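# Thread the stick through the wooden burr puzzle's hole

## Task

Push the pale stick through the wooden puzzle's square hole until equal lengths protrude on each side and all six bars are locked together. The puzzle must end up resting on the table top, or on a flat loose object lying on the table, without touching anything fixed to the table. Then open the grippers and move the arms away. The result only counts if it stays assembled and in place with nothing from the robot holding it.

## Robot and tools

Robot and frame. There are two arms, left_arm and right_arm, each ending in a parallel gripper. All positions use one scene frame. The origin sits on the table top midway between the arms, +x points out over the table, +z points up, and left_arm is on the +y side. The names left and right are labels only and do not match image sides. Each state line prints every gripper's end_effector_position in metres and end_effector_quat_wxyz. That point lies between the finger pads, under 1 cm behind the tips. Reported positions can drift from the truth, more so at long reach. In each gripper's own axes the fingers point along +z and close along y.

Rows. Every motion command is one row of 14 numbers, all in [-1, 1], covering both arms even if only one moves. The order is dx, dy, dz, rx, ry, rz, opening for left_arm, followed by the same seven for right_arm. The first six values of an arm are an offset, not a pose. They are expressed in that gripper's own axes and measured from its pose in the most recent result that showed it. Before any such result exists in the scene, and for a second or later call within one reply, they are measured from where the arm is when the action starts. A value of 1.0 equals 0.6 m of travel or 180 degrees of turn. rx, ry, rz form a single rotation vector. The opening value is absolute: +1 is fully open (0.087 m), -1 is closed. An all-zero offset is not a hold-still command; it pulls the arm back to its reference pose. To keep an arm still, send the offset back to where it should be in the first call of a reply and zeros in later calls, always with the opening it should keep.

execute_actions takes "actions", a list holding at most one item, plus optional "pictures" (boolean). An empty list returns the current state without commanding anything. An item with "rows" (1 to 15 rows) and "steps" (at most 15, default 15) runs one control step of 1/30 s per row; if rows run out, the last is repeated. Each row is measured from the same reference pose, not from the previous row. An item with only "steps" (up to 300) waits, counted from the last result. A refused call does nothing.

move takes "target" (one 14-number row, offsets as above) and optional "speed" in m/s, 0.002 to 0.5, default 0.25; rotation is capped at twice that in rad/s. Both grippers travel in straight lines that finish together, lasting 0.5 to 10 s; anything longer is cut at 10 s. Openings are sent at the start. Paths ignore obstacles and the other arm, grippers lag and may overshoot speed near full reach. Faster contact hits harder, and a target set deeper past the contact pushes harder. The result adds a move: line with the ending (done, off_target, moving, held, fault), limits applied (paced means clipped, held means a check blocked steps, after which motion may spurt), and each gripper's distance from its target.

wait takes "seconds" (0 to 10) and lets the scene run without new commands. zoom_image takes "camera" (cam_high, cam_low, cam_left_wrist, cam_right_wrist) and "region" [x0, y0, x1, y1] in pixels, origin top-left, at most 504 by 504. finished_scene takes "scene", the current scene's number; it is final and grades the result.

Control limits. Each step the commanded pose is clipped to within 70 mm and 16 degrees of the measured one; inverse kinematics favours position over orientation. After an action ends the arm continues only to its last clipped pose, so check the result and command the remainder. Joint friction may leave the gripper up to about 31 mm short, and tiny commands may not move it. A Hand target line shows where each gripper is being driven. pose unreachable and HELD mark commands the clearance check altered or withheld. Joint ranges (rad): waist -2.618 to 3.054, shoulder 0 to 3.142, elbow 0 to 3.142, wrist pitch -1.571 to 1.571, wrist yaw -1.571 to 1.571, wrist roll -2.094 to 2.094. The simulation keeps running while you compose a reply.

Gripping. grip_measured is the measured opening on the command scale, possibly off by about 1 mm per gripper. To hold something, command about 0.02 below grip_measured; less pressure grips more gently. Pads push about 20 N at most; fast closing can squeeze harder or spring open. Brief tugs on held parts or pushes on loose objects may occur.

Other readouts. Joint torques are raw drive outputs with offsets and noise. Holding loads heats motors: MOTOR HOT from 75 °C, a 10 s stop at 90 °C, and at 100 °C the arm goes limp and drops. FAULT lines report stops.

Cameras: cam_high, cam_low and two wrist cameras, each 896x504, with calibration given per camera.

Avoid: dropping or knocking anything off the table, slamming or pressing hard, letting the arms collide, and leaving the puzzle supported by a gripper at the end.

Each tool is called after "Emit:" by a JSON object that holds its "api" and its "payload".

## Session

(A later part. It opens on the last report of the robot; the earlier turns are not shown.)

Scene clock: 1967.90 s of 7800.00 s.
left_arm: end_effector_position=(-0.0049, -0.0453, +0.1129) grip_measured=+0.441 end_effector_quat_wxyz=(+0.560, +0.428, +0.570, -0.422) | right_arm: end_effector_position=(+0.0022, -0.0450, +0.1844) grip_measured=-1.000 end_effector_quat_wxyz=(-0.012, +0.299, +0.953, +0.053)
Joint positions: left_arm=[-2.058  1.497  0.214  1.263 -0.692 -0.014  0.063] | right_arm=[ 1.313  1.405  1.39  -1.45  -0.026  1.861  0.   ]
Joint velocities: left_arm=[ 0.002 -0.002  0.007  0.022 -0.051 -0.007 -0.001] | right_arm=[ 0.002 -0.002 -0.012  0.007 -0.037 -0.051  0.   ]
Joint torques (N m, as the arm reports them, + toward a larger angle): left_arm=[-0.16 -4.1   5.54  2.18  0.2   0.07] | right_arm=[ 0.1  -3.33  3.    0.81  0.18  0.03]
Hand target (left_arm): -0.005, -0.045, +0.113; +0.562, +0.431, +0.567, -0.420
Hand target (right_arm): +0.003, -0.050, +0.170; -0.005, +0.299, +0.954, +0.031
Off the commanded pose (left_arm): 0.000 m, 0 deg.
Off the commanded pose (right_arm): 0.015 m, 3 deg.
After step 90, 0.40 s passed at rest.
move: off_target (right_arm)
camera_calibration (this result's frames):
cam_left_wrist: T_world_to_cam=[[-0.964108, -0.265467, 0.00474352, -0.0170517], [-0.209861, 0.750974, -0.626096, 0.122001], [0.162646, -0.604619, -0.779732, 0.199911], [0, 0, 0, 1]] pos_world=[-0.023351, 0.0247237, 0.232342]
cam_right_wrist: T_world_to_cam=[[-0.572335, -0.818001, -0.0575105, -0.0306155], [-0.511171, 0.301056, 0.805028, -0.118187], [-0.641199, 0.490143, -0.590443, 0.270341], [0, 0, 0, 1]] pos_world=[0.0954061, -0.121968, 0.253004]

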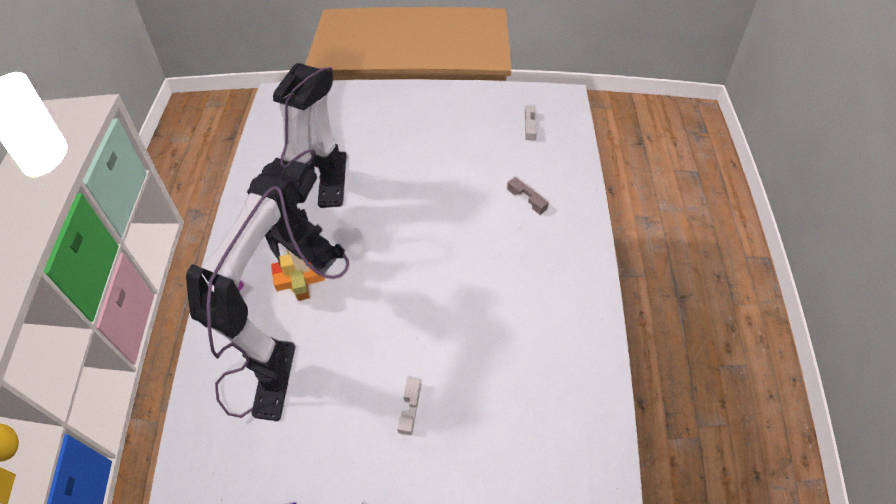

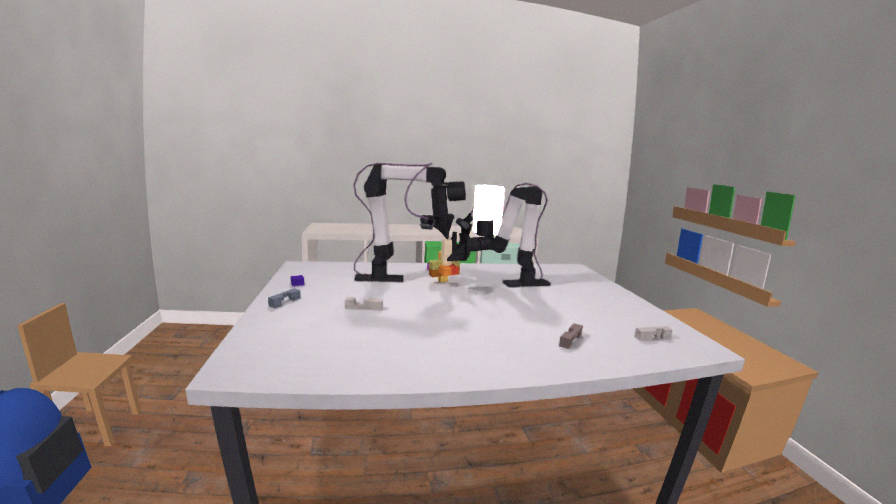

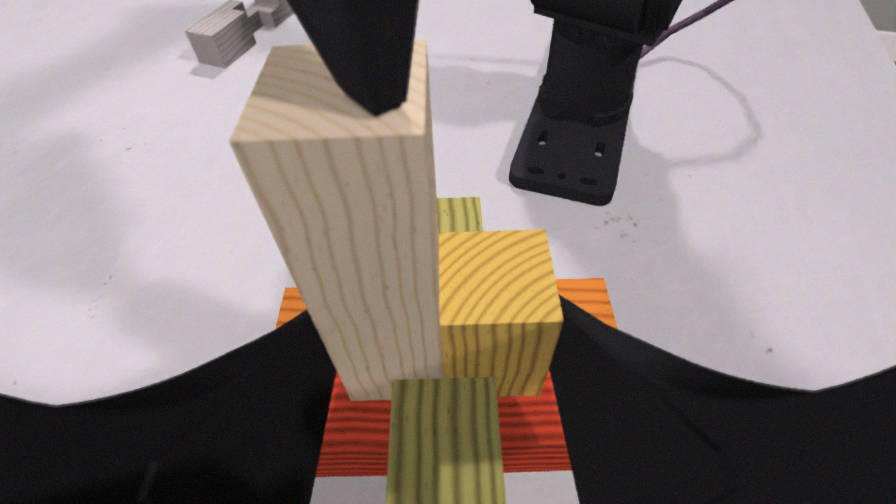

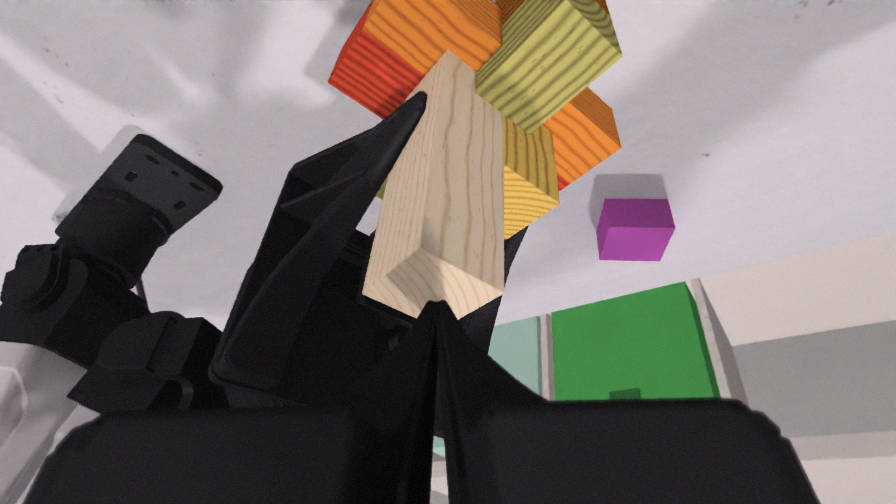

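Emit:
{"api": "move", "payload": {"target": [0,0,0,0,0,0,0.44, -0.0112,-0.0142,0.0737,0.03,-0.0174,0,-1], "speed": 0.02}}

Scene clock: 1978.03 s of 7800.00 s.
left_arm: end_effector_position=(-0.0047, -0.0453, +0.1128) grip_measured=+0.441 end_effector_quat_wxyz=(+0.560, +0.428, +0.570, -0.422) | right_arm: end_effector_position=(+0.0020, -0.0434, +0.1607) grip_measured=-1.000 end_effector_quat_wxyz=(-0.015, +0.299, +0.953, +0.035)
Joint positions: left_arm=[-2.058  1.497  0.214  1.262 -0.694 -0.015  0.063] | right_arm=[ 1.313  1.428  1.318 -1.391 -0.03   1.861  0.   ]
Joint velocities: left_arm=[-0.012 -0.002 -0.007  0.037  0.007  0.037 -0.   ] | right_arm=[-0.007  0.007  0.012 -0.007 -0.037 -0.022  0.   ]
Joint torques (N m, as the arm reports them, + toward a larger angle): left_arm=[-0.31 -4.3   5.54  2.08  0.19  0.03] | right_arm=[ 0.36 -2.2   2.7   0.67  0.39  0.12]
Hand target (left_arm): -0.005, -0.045, +0.113; +0.560, +0.428, +0.570, -0.422
Hand target (right_arm): +0.003, -0.052, +0.141; -0.001, +0.299, +0.954, -0.000
Off the commanded pose (left_arm): 0.000 m, 0 deg.
Off the commanded pose (right_arm): 0.023 m, 4 deg.
After step 90, 4.20 s passed at rest.
move: off_target (right_arm)
camera_calibration (this result's frames):
cam_left_wrist: T_world_to_cam=[[-0.963799, -0.266584, 0.00500707, -0.0169386], [-0.210984, 0.75103, -0.625651, 0.121828], [0.163028, -0.604058, -0.780087, 0.199875], [0, 0, 0, 1]] pos_world=[-0.0232069, 0.0247236, 0.232226]
cam_right_wrist: T_world_to_cam=[[-0.572637, -0.819504, -0.0223591, -0.0365206], [-0.499163, 0.326901, 0.802479, -0.0982462], [-0.650325, 0.47069, -0.596262, 0.255546], [0, 0, 0, 1]] pos_world=[0.0962343, -0.118095, 0.230396]

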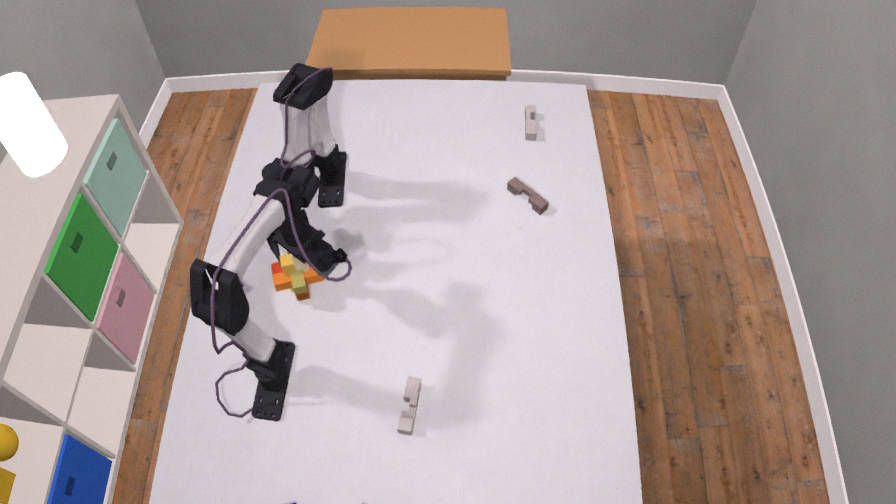

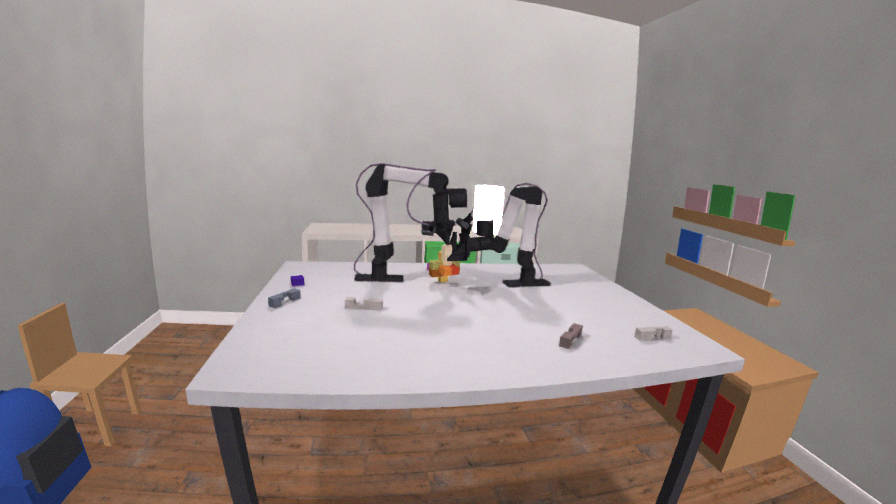

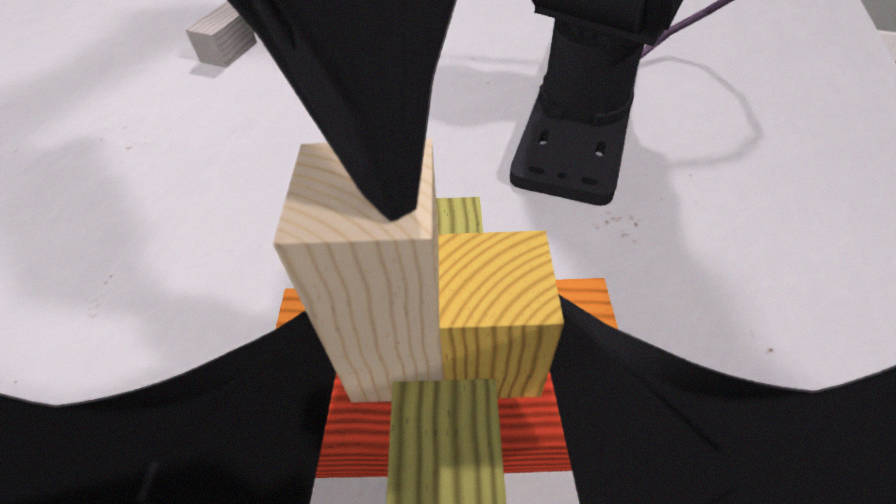

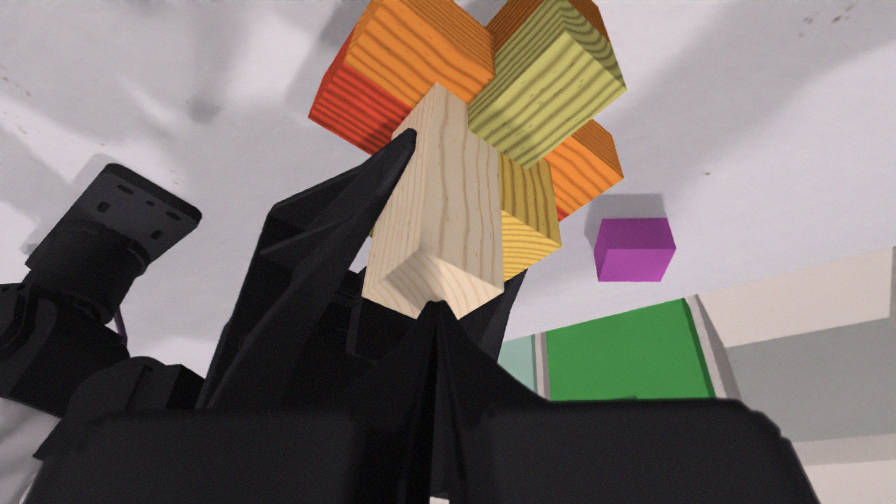

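Emit:
{"api": "move", "payload": {"target": [0,0,0,0,0,0,0.44, -0.0112,-0.012,0.082,0.0184,-0.0158,0,-1], "speed": 0.02}}

Scene clock: 1987.00 s of 7800.00 s.
left_arm: end_effector_position=(-0.0046, -0.0451, +0.1119) grip_measured=+0.441 end_effector_quat_wxyz=(+0.560, +0.429, +0.571, -0.421) | right_arm: end_effector_position=(+0.0012, -0.0404, +0.1342) grip_measured=-1.000 end_effector_quat_wxyz=(-0.020, +0.299, +0.953, +0.036)
Joint positions: left_arm=[-2.058  1.497  0.214  1.258 -0.694 -0.017  0.063] | right_arm=[ 1.313  1.428  1.21  -1.281 -0.04   1.861  0.   ]
Joint velocities: left_arm=[-0.007 -0.002 -0.007  0.007 -0.007 -0.051 -0.001] | right_arm=[-0.017  0.002 -0.002 -0.022  0.066 -0.037  0.   ]
Joint torques (N m, as the arm reports them, + toward a larger angle): left_arm=[-0.23 -4.51  5.61  2.15  0.21  0.1 ] | right_arm=[ 0.74 -1.91  2.72  0.75  0.37  0.08]
Hand target (left_arm): -0.005, -0.045, +0.113; +0.560, +0.428, +0.570, -0.422
Hand target (right_arm): +0.003, -0.050, +0.113; +0.000, +0.299, +0.954, +0.000
Off the commanded pose (left_arm): 0.001 m, 0 deg.
Off the commanded pose (right_arm): 0.025 m, 5 deg.
After step 90, 3.23 s passed at rest.
move: off_target (right_arm)
camera_calibration (this result's frames):
cam_left_wrist: T_world_to_cam=[[-0.963578, -0.267381, 0.00501625, -0.0168244], [-0.212135, 0.752791, -0.623141, 0.120958], [0.16284, -0.601509, -0.782094, 0.199628], [0, 0, 0, 1]] pos_world=[-0.0230597, 0.0245233, 0.231586]
cam_right_wrist: T_world_to_cam=[[-0.572253, -0.81979, -0.0217125, -0.035224], [-0.4924, 0.322306, 0.808493, -0.0793593], [-0.655796, 0.473354, -0.588105, 0.236802], [0, 0, 0, 1]] pos_world=[0.09606, -0.115389, 0.202661]

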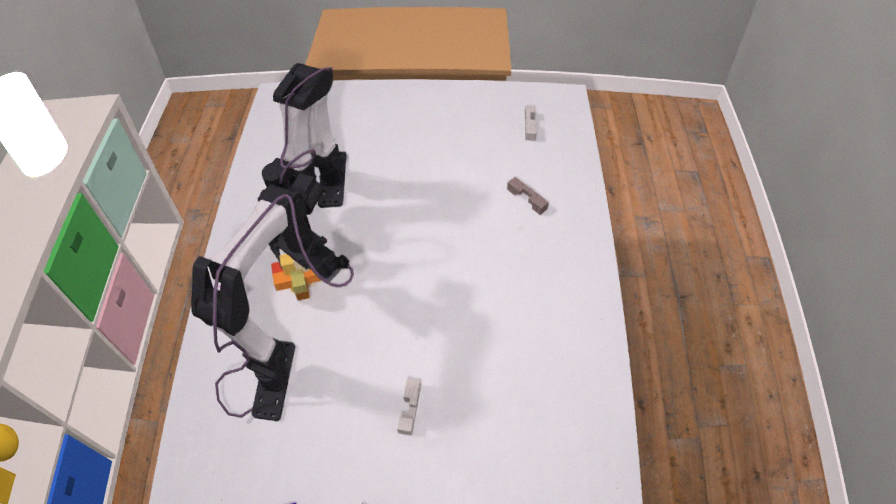

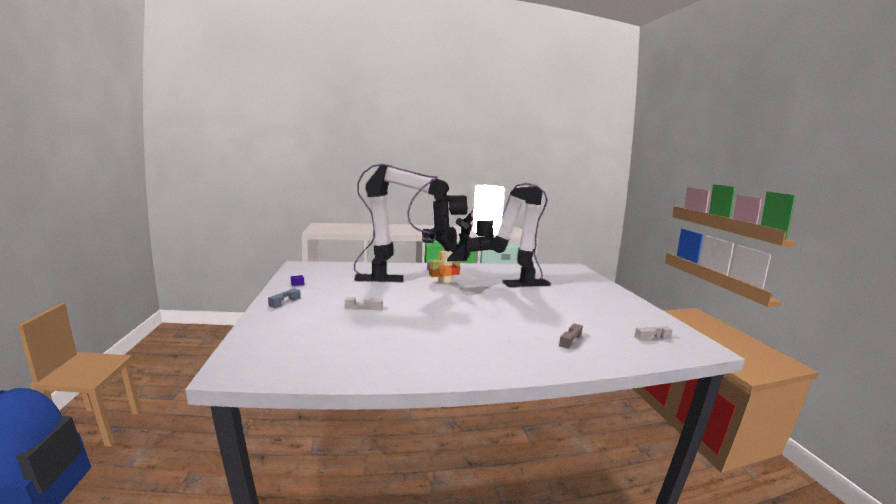

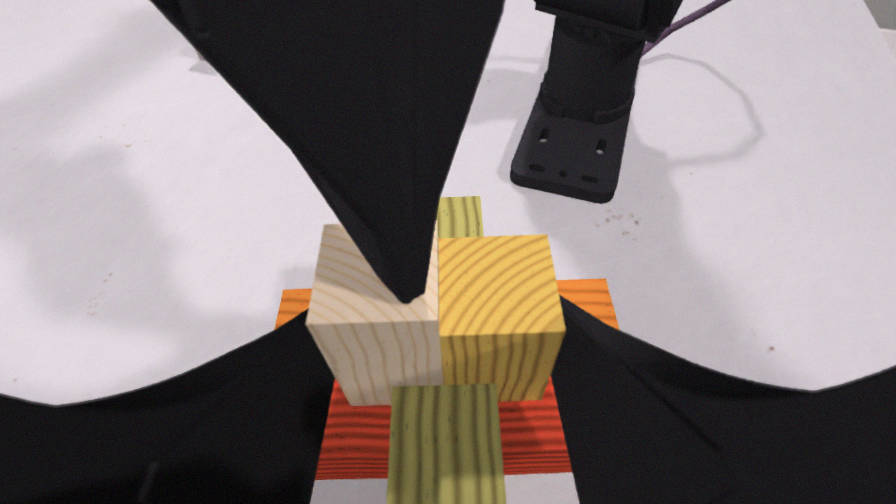

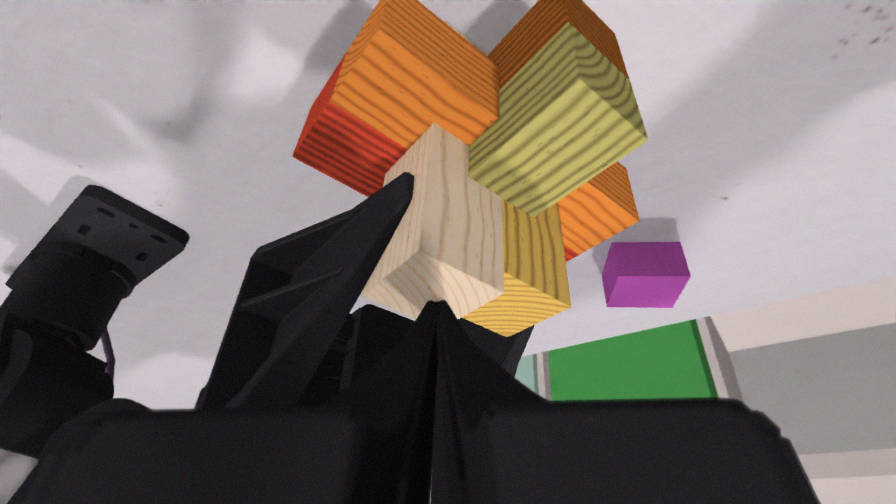

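Emit:
{"api": "move", "payload": {"target": [0,0,0,0,0,0,0.44, -0.0227,-0.0255,0.0473,0.018,-0.019,0,-1], "speed": 0.015}}

Scene clock: 1998.37 s of 7800.00 s.
left_arm: end_effector_position=(-0.0047, -0.0451, +0.1118) grip_measured=+0.441 end_effector_quat_wxyz=(+0.559, +0.428, +0.571, -0.421) | right_arm: end_effector_position=(+0.0007, -0.0406, +0.1259) grip_measured=-1.000 end_effector_quat_wxyz=(-0.021, +0.299, +0.953, +0.039)
Joint positions: left_arm=[-2.058  1.497  0.214  1.257 -0.694 -0.018  0.063] | right_arm=[ 1.313  1.422  1.171 -1.243 -0.042  1.861  0.   ]
Joint velocities: left_arm=[-0.002 -0.007 -0.032 -0.051 -0.007 -0.051 -0.001] | right_arm=[-0.012 -0.007 -0.012  0.007  0.037 -0.066  0.   ]
Joint torques (N m, as the arm reports them, + toward a larger angle): left_arm=[-0.4  -4.17  5.49  2.12  0.2  -0.02] | right_arm=[-0.09 -3.5   1.73  0.57  0.47 -0.01]
Hand target (left_arm): -0.005, -0.045, +0.112; +0.560, +0.429, +0.571, -0.421
Hand target (right_arm): +0.003, -0.058, +0.106; -0.000, +0.299, +0.954, +0.000
Off the commanded pose (left_arm): 0.000 m, 0 deg.
Off the commanded pose (right_arm): 0.028 m, 5 deg.
After step 90, 5.40 s passed at rest.
move: off_target (right_arm)
camera_calibration (this result's frames):
cam_left_wrist: T_world_to_cam=[[-0.963567, -0.267403, 0.00591964, -0.0169623], [-0.212741, 0.752805, -0.622917, 0.120871], [0.162114, -0.601481, -0.782266, 0.199591], [0, 0, 0, 1]] pos_world=[-0.0229866, 0.0245223, 0.231526]
cam_right_wrist: T_world_to_cam=[[-0.572142, -0.819745, -0.0259169, -0.0352849], [-0.492241, 0.317942, 0.810316, -0.073219], [-0.656012, 0.476374, -0.58542, 0.231549], [0, 0, 0, 1]] pos_world=[0.0956694, -0.115949, 0.193969]

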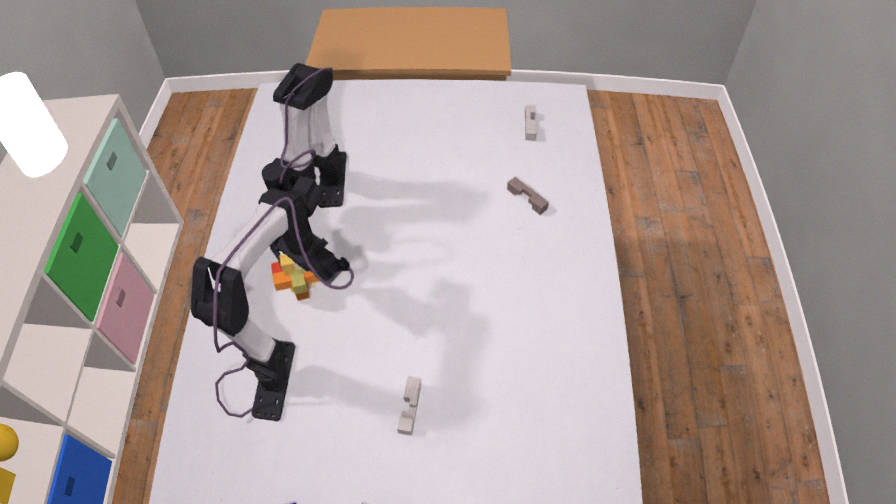

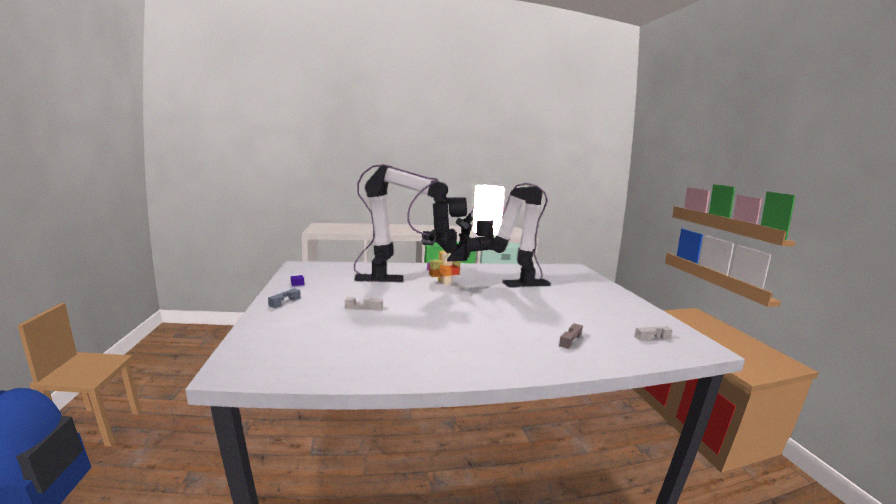

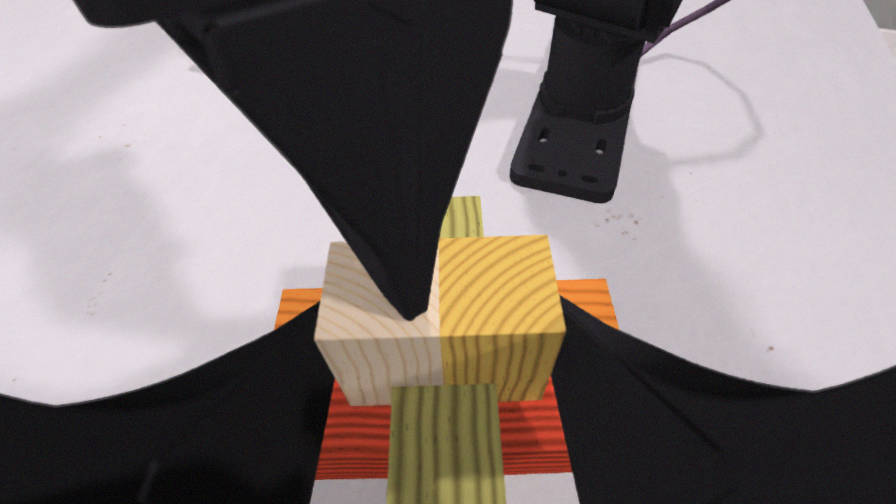

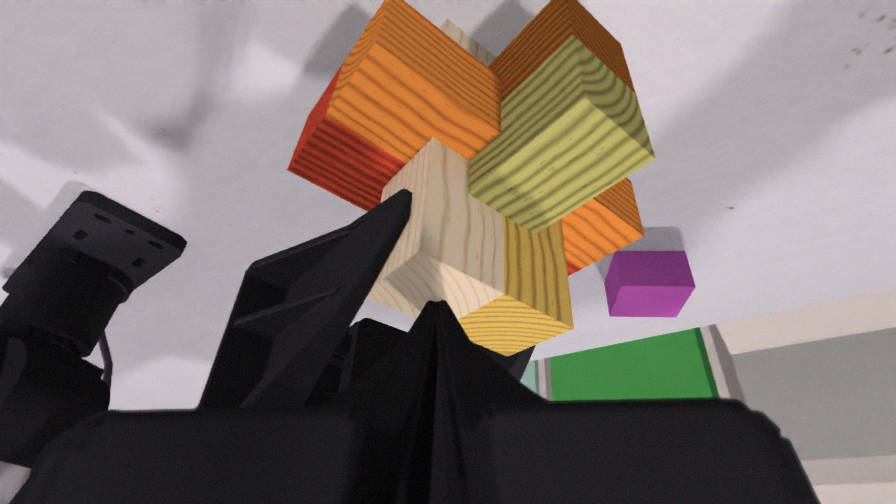

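Emit:
{"api": "move", "payload": {"target": [0,0,0,0,0,0,0.6, -0.01,-0.01,-0.07,0,0,0,-1], "speed": 0.04}}

Emit:
{"api": "zoom_image", "payload": {"camera": "cam_left_wrist", "region": [290, 200, 590, 420]}}

Scene clock: 2003.83 s of 7800.00 s.
left_arm: end_effector_position=(-0.0047, -0.0451, +0.1118) grip_measured=+0.600 end_effector_quat_wxyz=(+0.559, +0.428, +0.571, -0.421) | right_arm: end_effector_position=(-0.0001, -0.0511, +0.1582) grip_measured=-1.000 end_effector_quat_wxyz=(-0.023, +0.299, +0.954, +0.031)
Joint positions: left_arm=[-2.058  1.497  0.214  1.257 -0.694 -0.018  0.07 ] | right_arm=[ 1.299  1.406  1.287 -1.392 -0.047  1.847  0.   ]
Joint velocities: left_arm=[ 0.002  0.002 -0.012 -0.037 -0.022 -0.095  0.   ] | right_arm=[-0.002  0.022  0.002  0.037 -0.022 -0.051  0.   ]
Joint torques (N m, as the arm reports them, + toward a larger angle): left_arm=[-0.13 -4.4   5.64  2.13  0.16  0.04] | right_arm=[-0.63 -5.37  6.95  0.47  0.   -0.05]
Hand target (left_arm): -0.005, -0.045, +0.112; +0.559, +0.428, +0.571, -0.421
Hand target (right_arm): +0.002, -0.053, +0.167; -0.021, +0.299, +0.953, +0.039
Off the commanded pose (left_arm): 0.000 m, 0 deg.
Off the commanded pose (right_arm): 0.009 m, 1 deg.
After step 90, 0.97 s passed at rest.
move: done
camera_calibration (this result's frames):
cam_left_wrist: T_world_to_cam=[[-0.963567, -0.267403, 0.00591964, -0.0169623], [-0.212741, 0.752805, -0.622917, 0.120871], [0.162114, -0.601481, -0.782266, 0.199591], [0, 0, 0, 1]] pos_world=[-0.0229866, 0.0245223, 0.231526]
cam_right_wrist: T_world_to_cam=[[-0.571138, -0.820804, -0.009081, -0.0462327], [-0.485696, 0.329001, 0.80985, -0.0957793], [-0.66174, 0.466947, -0.586566, 0.254594], [0, 0, 0, 1]] pos_world=[0.0955505, -0.125319, 0.226484]

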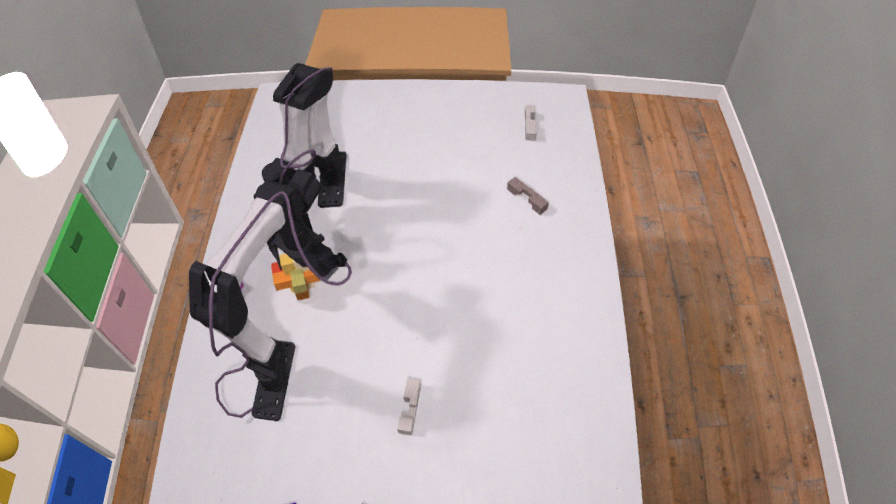

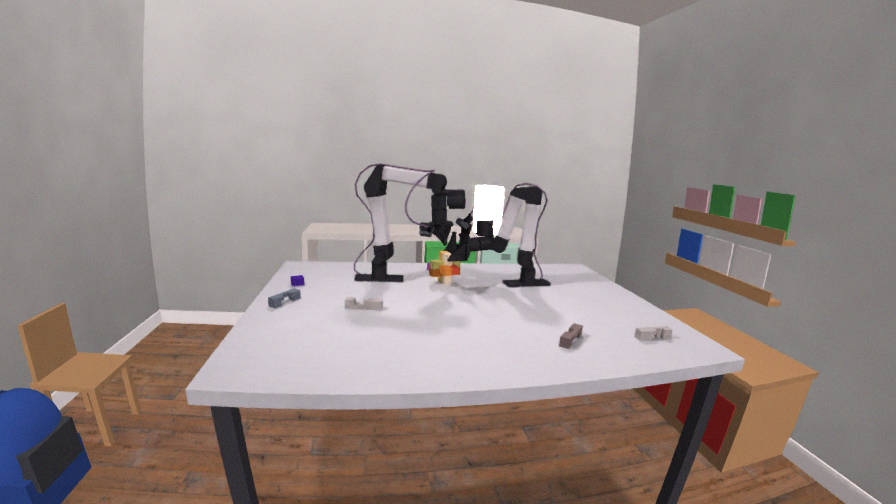

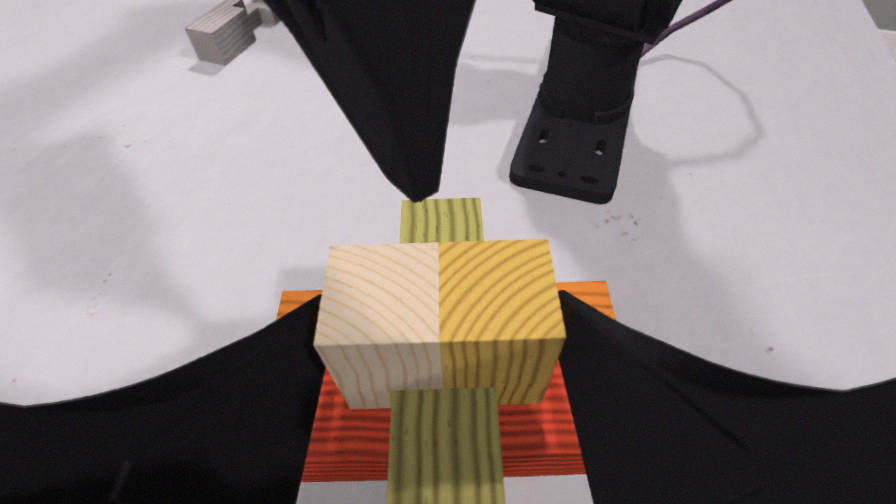

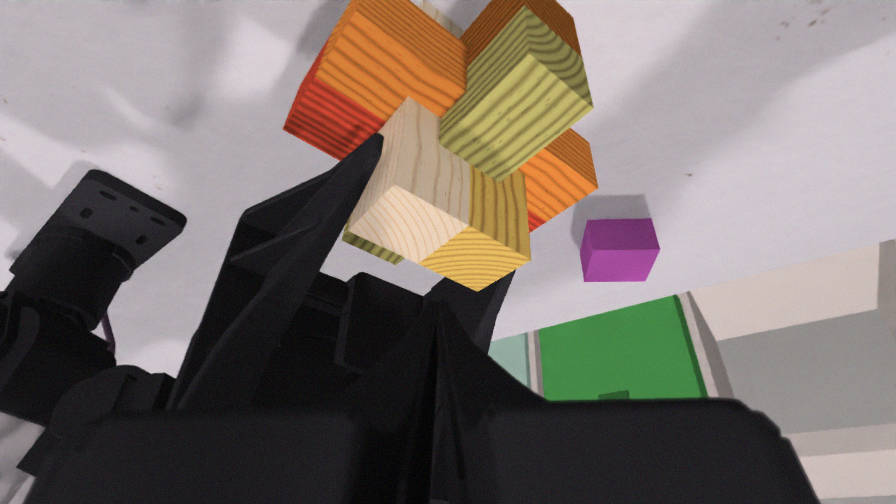

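Region (290, 200, 590, 420) of cam_left_wrist's 896x504 image, scaled by 1.680, with more detail than that image has; it fills the top 370 rows of this view, and the rest is white.

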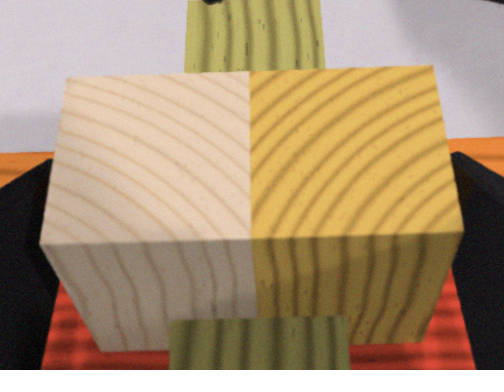

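Emit:
{"api": "move", "payload": {"target": [-0.01,0,-0.12,0,0,0,1, -0.1,-0.1,-0.12,0,0,0,-1], "speed": 0.08}}

Scene clock: 2008.90 s of 7800.00 s.
left_arm: end_effector_position=(-0.0282, +0.0180, +0.1254) grip_measured=+1.000 end_effector_quat_wxyz=(+0.558, +0.422, +0.571, -0.429) | right_arm: end_effector_position=(+0.0190, -0.1317, +0.2268) grip_measured=-1.000 end_effector_quat_wxyz=(-0.003, +0.293, +0.946, +0.139)
Joint positions: left_arm=[-2.353  1.159  0.091  1.053 -0.986 -0.031  0.087] | right_arm=[ 0.997  1.054  1.311 -1.567 -0.097  1.55   0.   ]
Joint velocities: left_arm=[-0.012 -0.017 -0.002  0.007 -0.007  0.007  0.   ] | right_arm=[ 0.002  0.002  0.007 -0.051 -0.051  0.007  0.   ]
Joint torques (N m, as the arm reports them, + toward a larger angle): left_arm=[-0.91 -3.24  5.02  1.72  0.12 -0.14] | right_arm=[-0.61 -1.76  3.51  0.99 -0.09 -0.11]
Hand target (left_arm): -0.025, +0.023, +0.119; +0.558, +0.428, +0.573, -0.421
Hand target (right_arm): +0.015, -0.138, +0.221; -0.009, +0.294, +0.947, +0.128
Off the commanded pose (left_arm): 0.009 m, 1 deg.
Off the commanded pose (right_arm): 0.009 m, 13 deg.
joint sent to its limit (right arm) — the command would take joint 4 (wrist pitch) past its lower limit, so that joint was sent only as far as its limit.
After step 90, 0.07 s passed at rest.
move: off_target (right_arm)
camera_calibration (this result's frames):
cam_left_wrist: T_world_to_cam=[[-0.964168, -0.264359, 0.0222515, -0.0249531], [-0.218476, 0.743637, -0.631879, 0.0779777], [0.150496, -0.614099, -0.774747, 0.250908], [0, 0, 0, 1]] pos_world=[-0.0447833, 0.0894987, 0.244218]
cam_right_wrist: T_world_to_cam=[[-0.559947, -0.797242, -0.225532, -0.048937], [-0.567413, 0.17064, 0.805559, -0.13391], [-0.60374, 0.57904, -0.547915, 0.349986], [0, 0, 0, 1]] pos_world=[0.107916, -0.21882, 0.288598]

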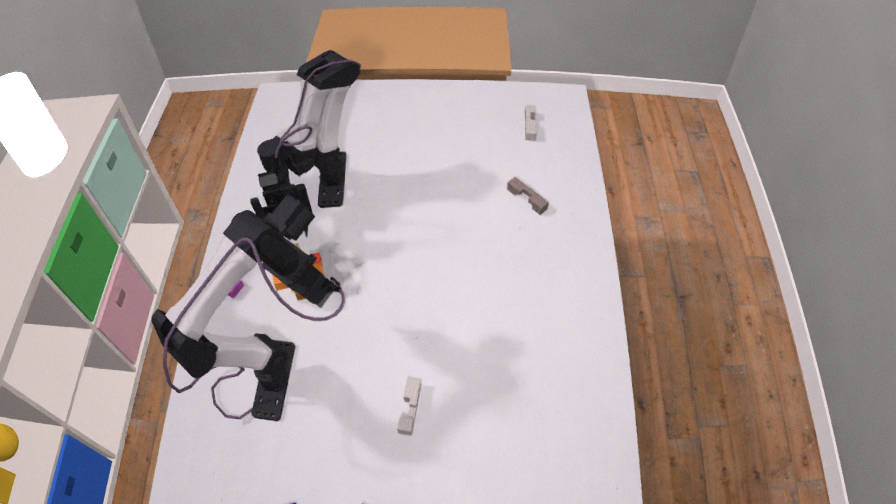

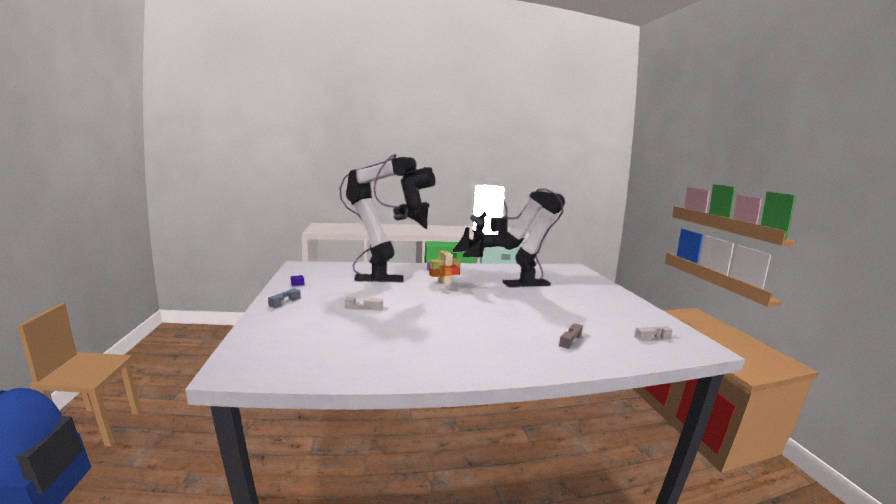

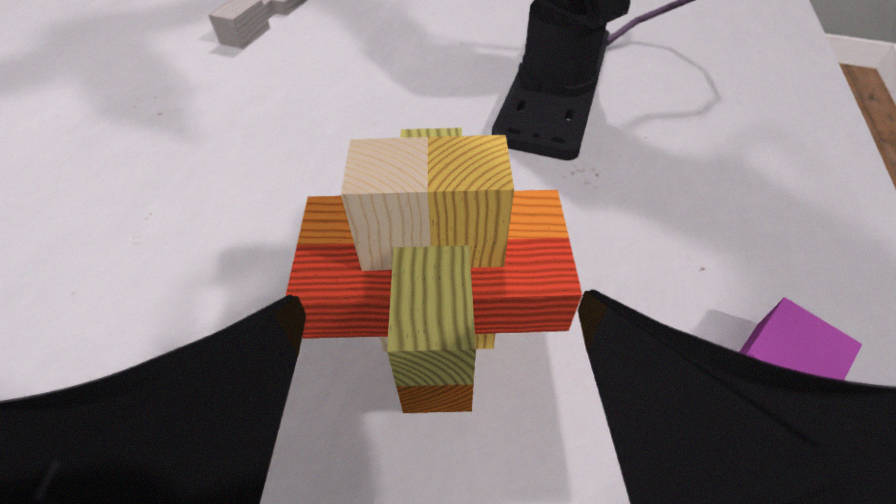

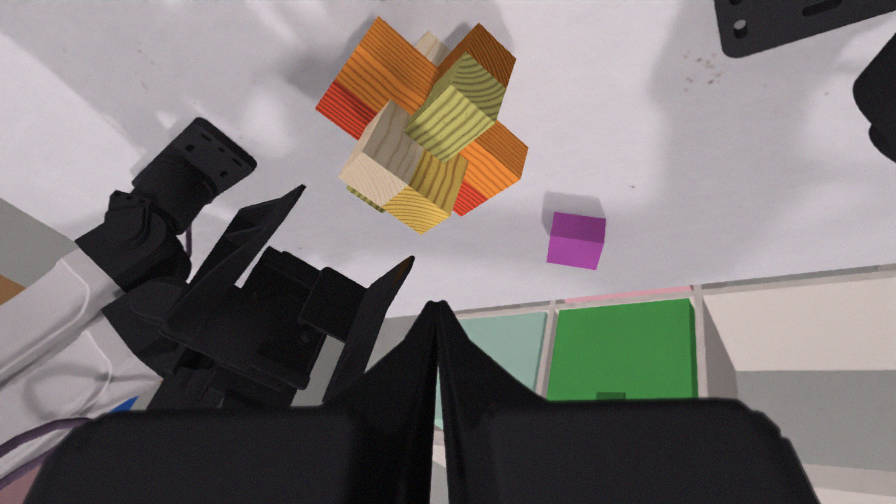

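Emit:
{"api": "move", "payload": {"target": [-0.17,0,-0.03,0,0.15,0,1, -0.23,-0.039,-0.03,0,0,0,-1], "speed": 0.15}}

Scene clock: 2017.13 s of 7800.00 s.
left_arm: end_effector_position=(-0.0326, +0.0353, +0.2265) grip_measured=+1.000 end_effector_quat_wxyz=(+0.414, +0.507, +0.684, -0.323) | right_arm: end_effector_position=(+0.1168, -0.2272, +0.2237) grip_measured=-1.000 end_effector_quat_wxyz=(+0.040, +0.298, +0.939, +0.168)
Joint positions: left_arm=[-2.252  0.946  0.948 -0.667 -0.757 -0.518  0.087] | right_arm=[ 0.085  1.157  1.346 -1.569 -0.292  0.667  0.   ]
Joint velocities: left_arm=[-0.007 -0.007 -0.022 -0.051  0.066  0.007  0.   ] | right_arm=[-0.017  0.002  0.002  0.066 -0.037  0.007  0.   ]
Joint torques (N m, as the arm reports them, + toward a larger angle): left_arm=[ 0.59 -0.23  9.88  1.61  0.05 -0.06] | right_arm=[-0.62 -0.89  6.89  0.96 -0.24 -0.05]
Hand target (left_arm): -0.033, +0.035, +0.227; +0.409, +0.509, +0.688, -0.317
Hand target (right_arm): +0.119, -0.228, +0.228; +0.040, +0.298, +0.939, +0.170
Off the commanded pose (left_arm): 0.002 m, 1 deg.
Off the commanded pose (right_arm): 0.005 m, 6 deg.
joint sent to its limit (right arm) — the command would take joint 4 (wrist pitch) past its lower limit, so that joint was sent only as far as its limit.
After step 90, 3.00 s passed at rest.
move: off_target (right_arm)
camera_calibration (this result's frames):
cam_left_wrist: T_world_to_cam=[[-0.962682, -0.268935, 0.030277, -0.0285204], [-0.268721, 0.936596, -0.224894, 0.0274225], [0.0321247, -0.224638, -0.973913, 0.368025], [0, 0, 0, 1]] pos_world=[-0.0319097, 0.0493183, 0.365455]
cam_right_wrist: T_world_to_cam=[[-0.553989, -0.774163, -0.306217, -0.0484397], [-0.63988, 0.160645, 0.751496, -0.0413281], [-0.532588, 0.612262, -0.584367, 0.470022], [0, 0, 0, 1]] pos_world=[0.197048, -0.318638, 0.29089]

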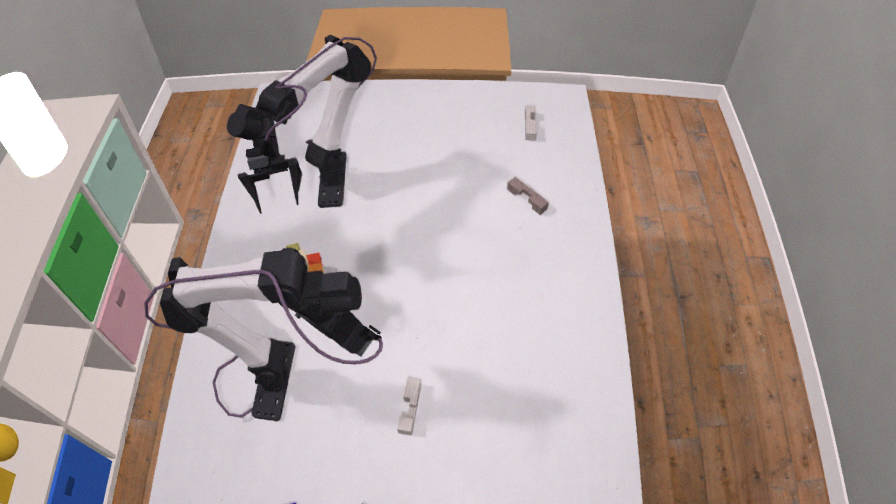

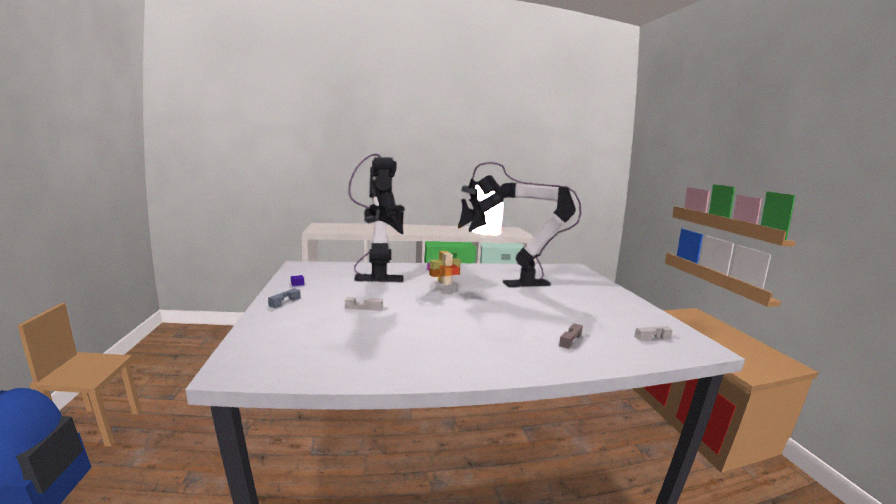

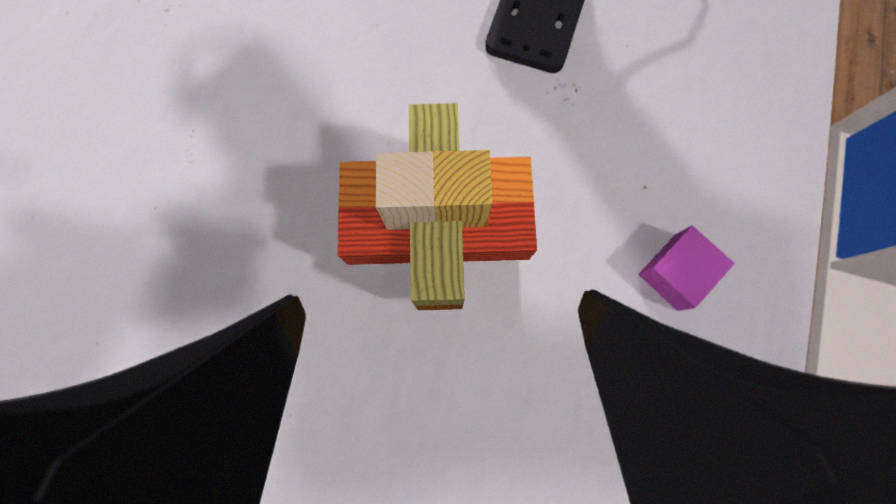

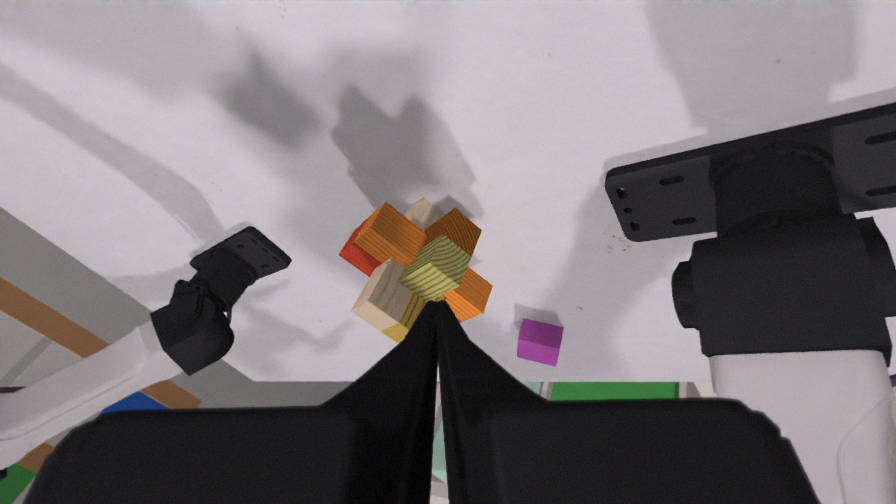

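The stick is flush with the yellow bar, the puzzle stands on the table, and both arms are clear.

Emit:
{"api": "finished_scene", "payload": {"scene": 1}}

The scene is finished: the task was done.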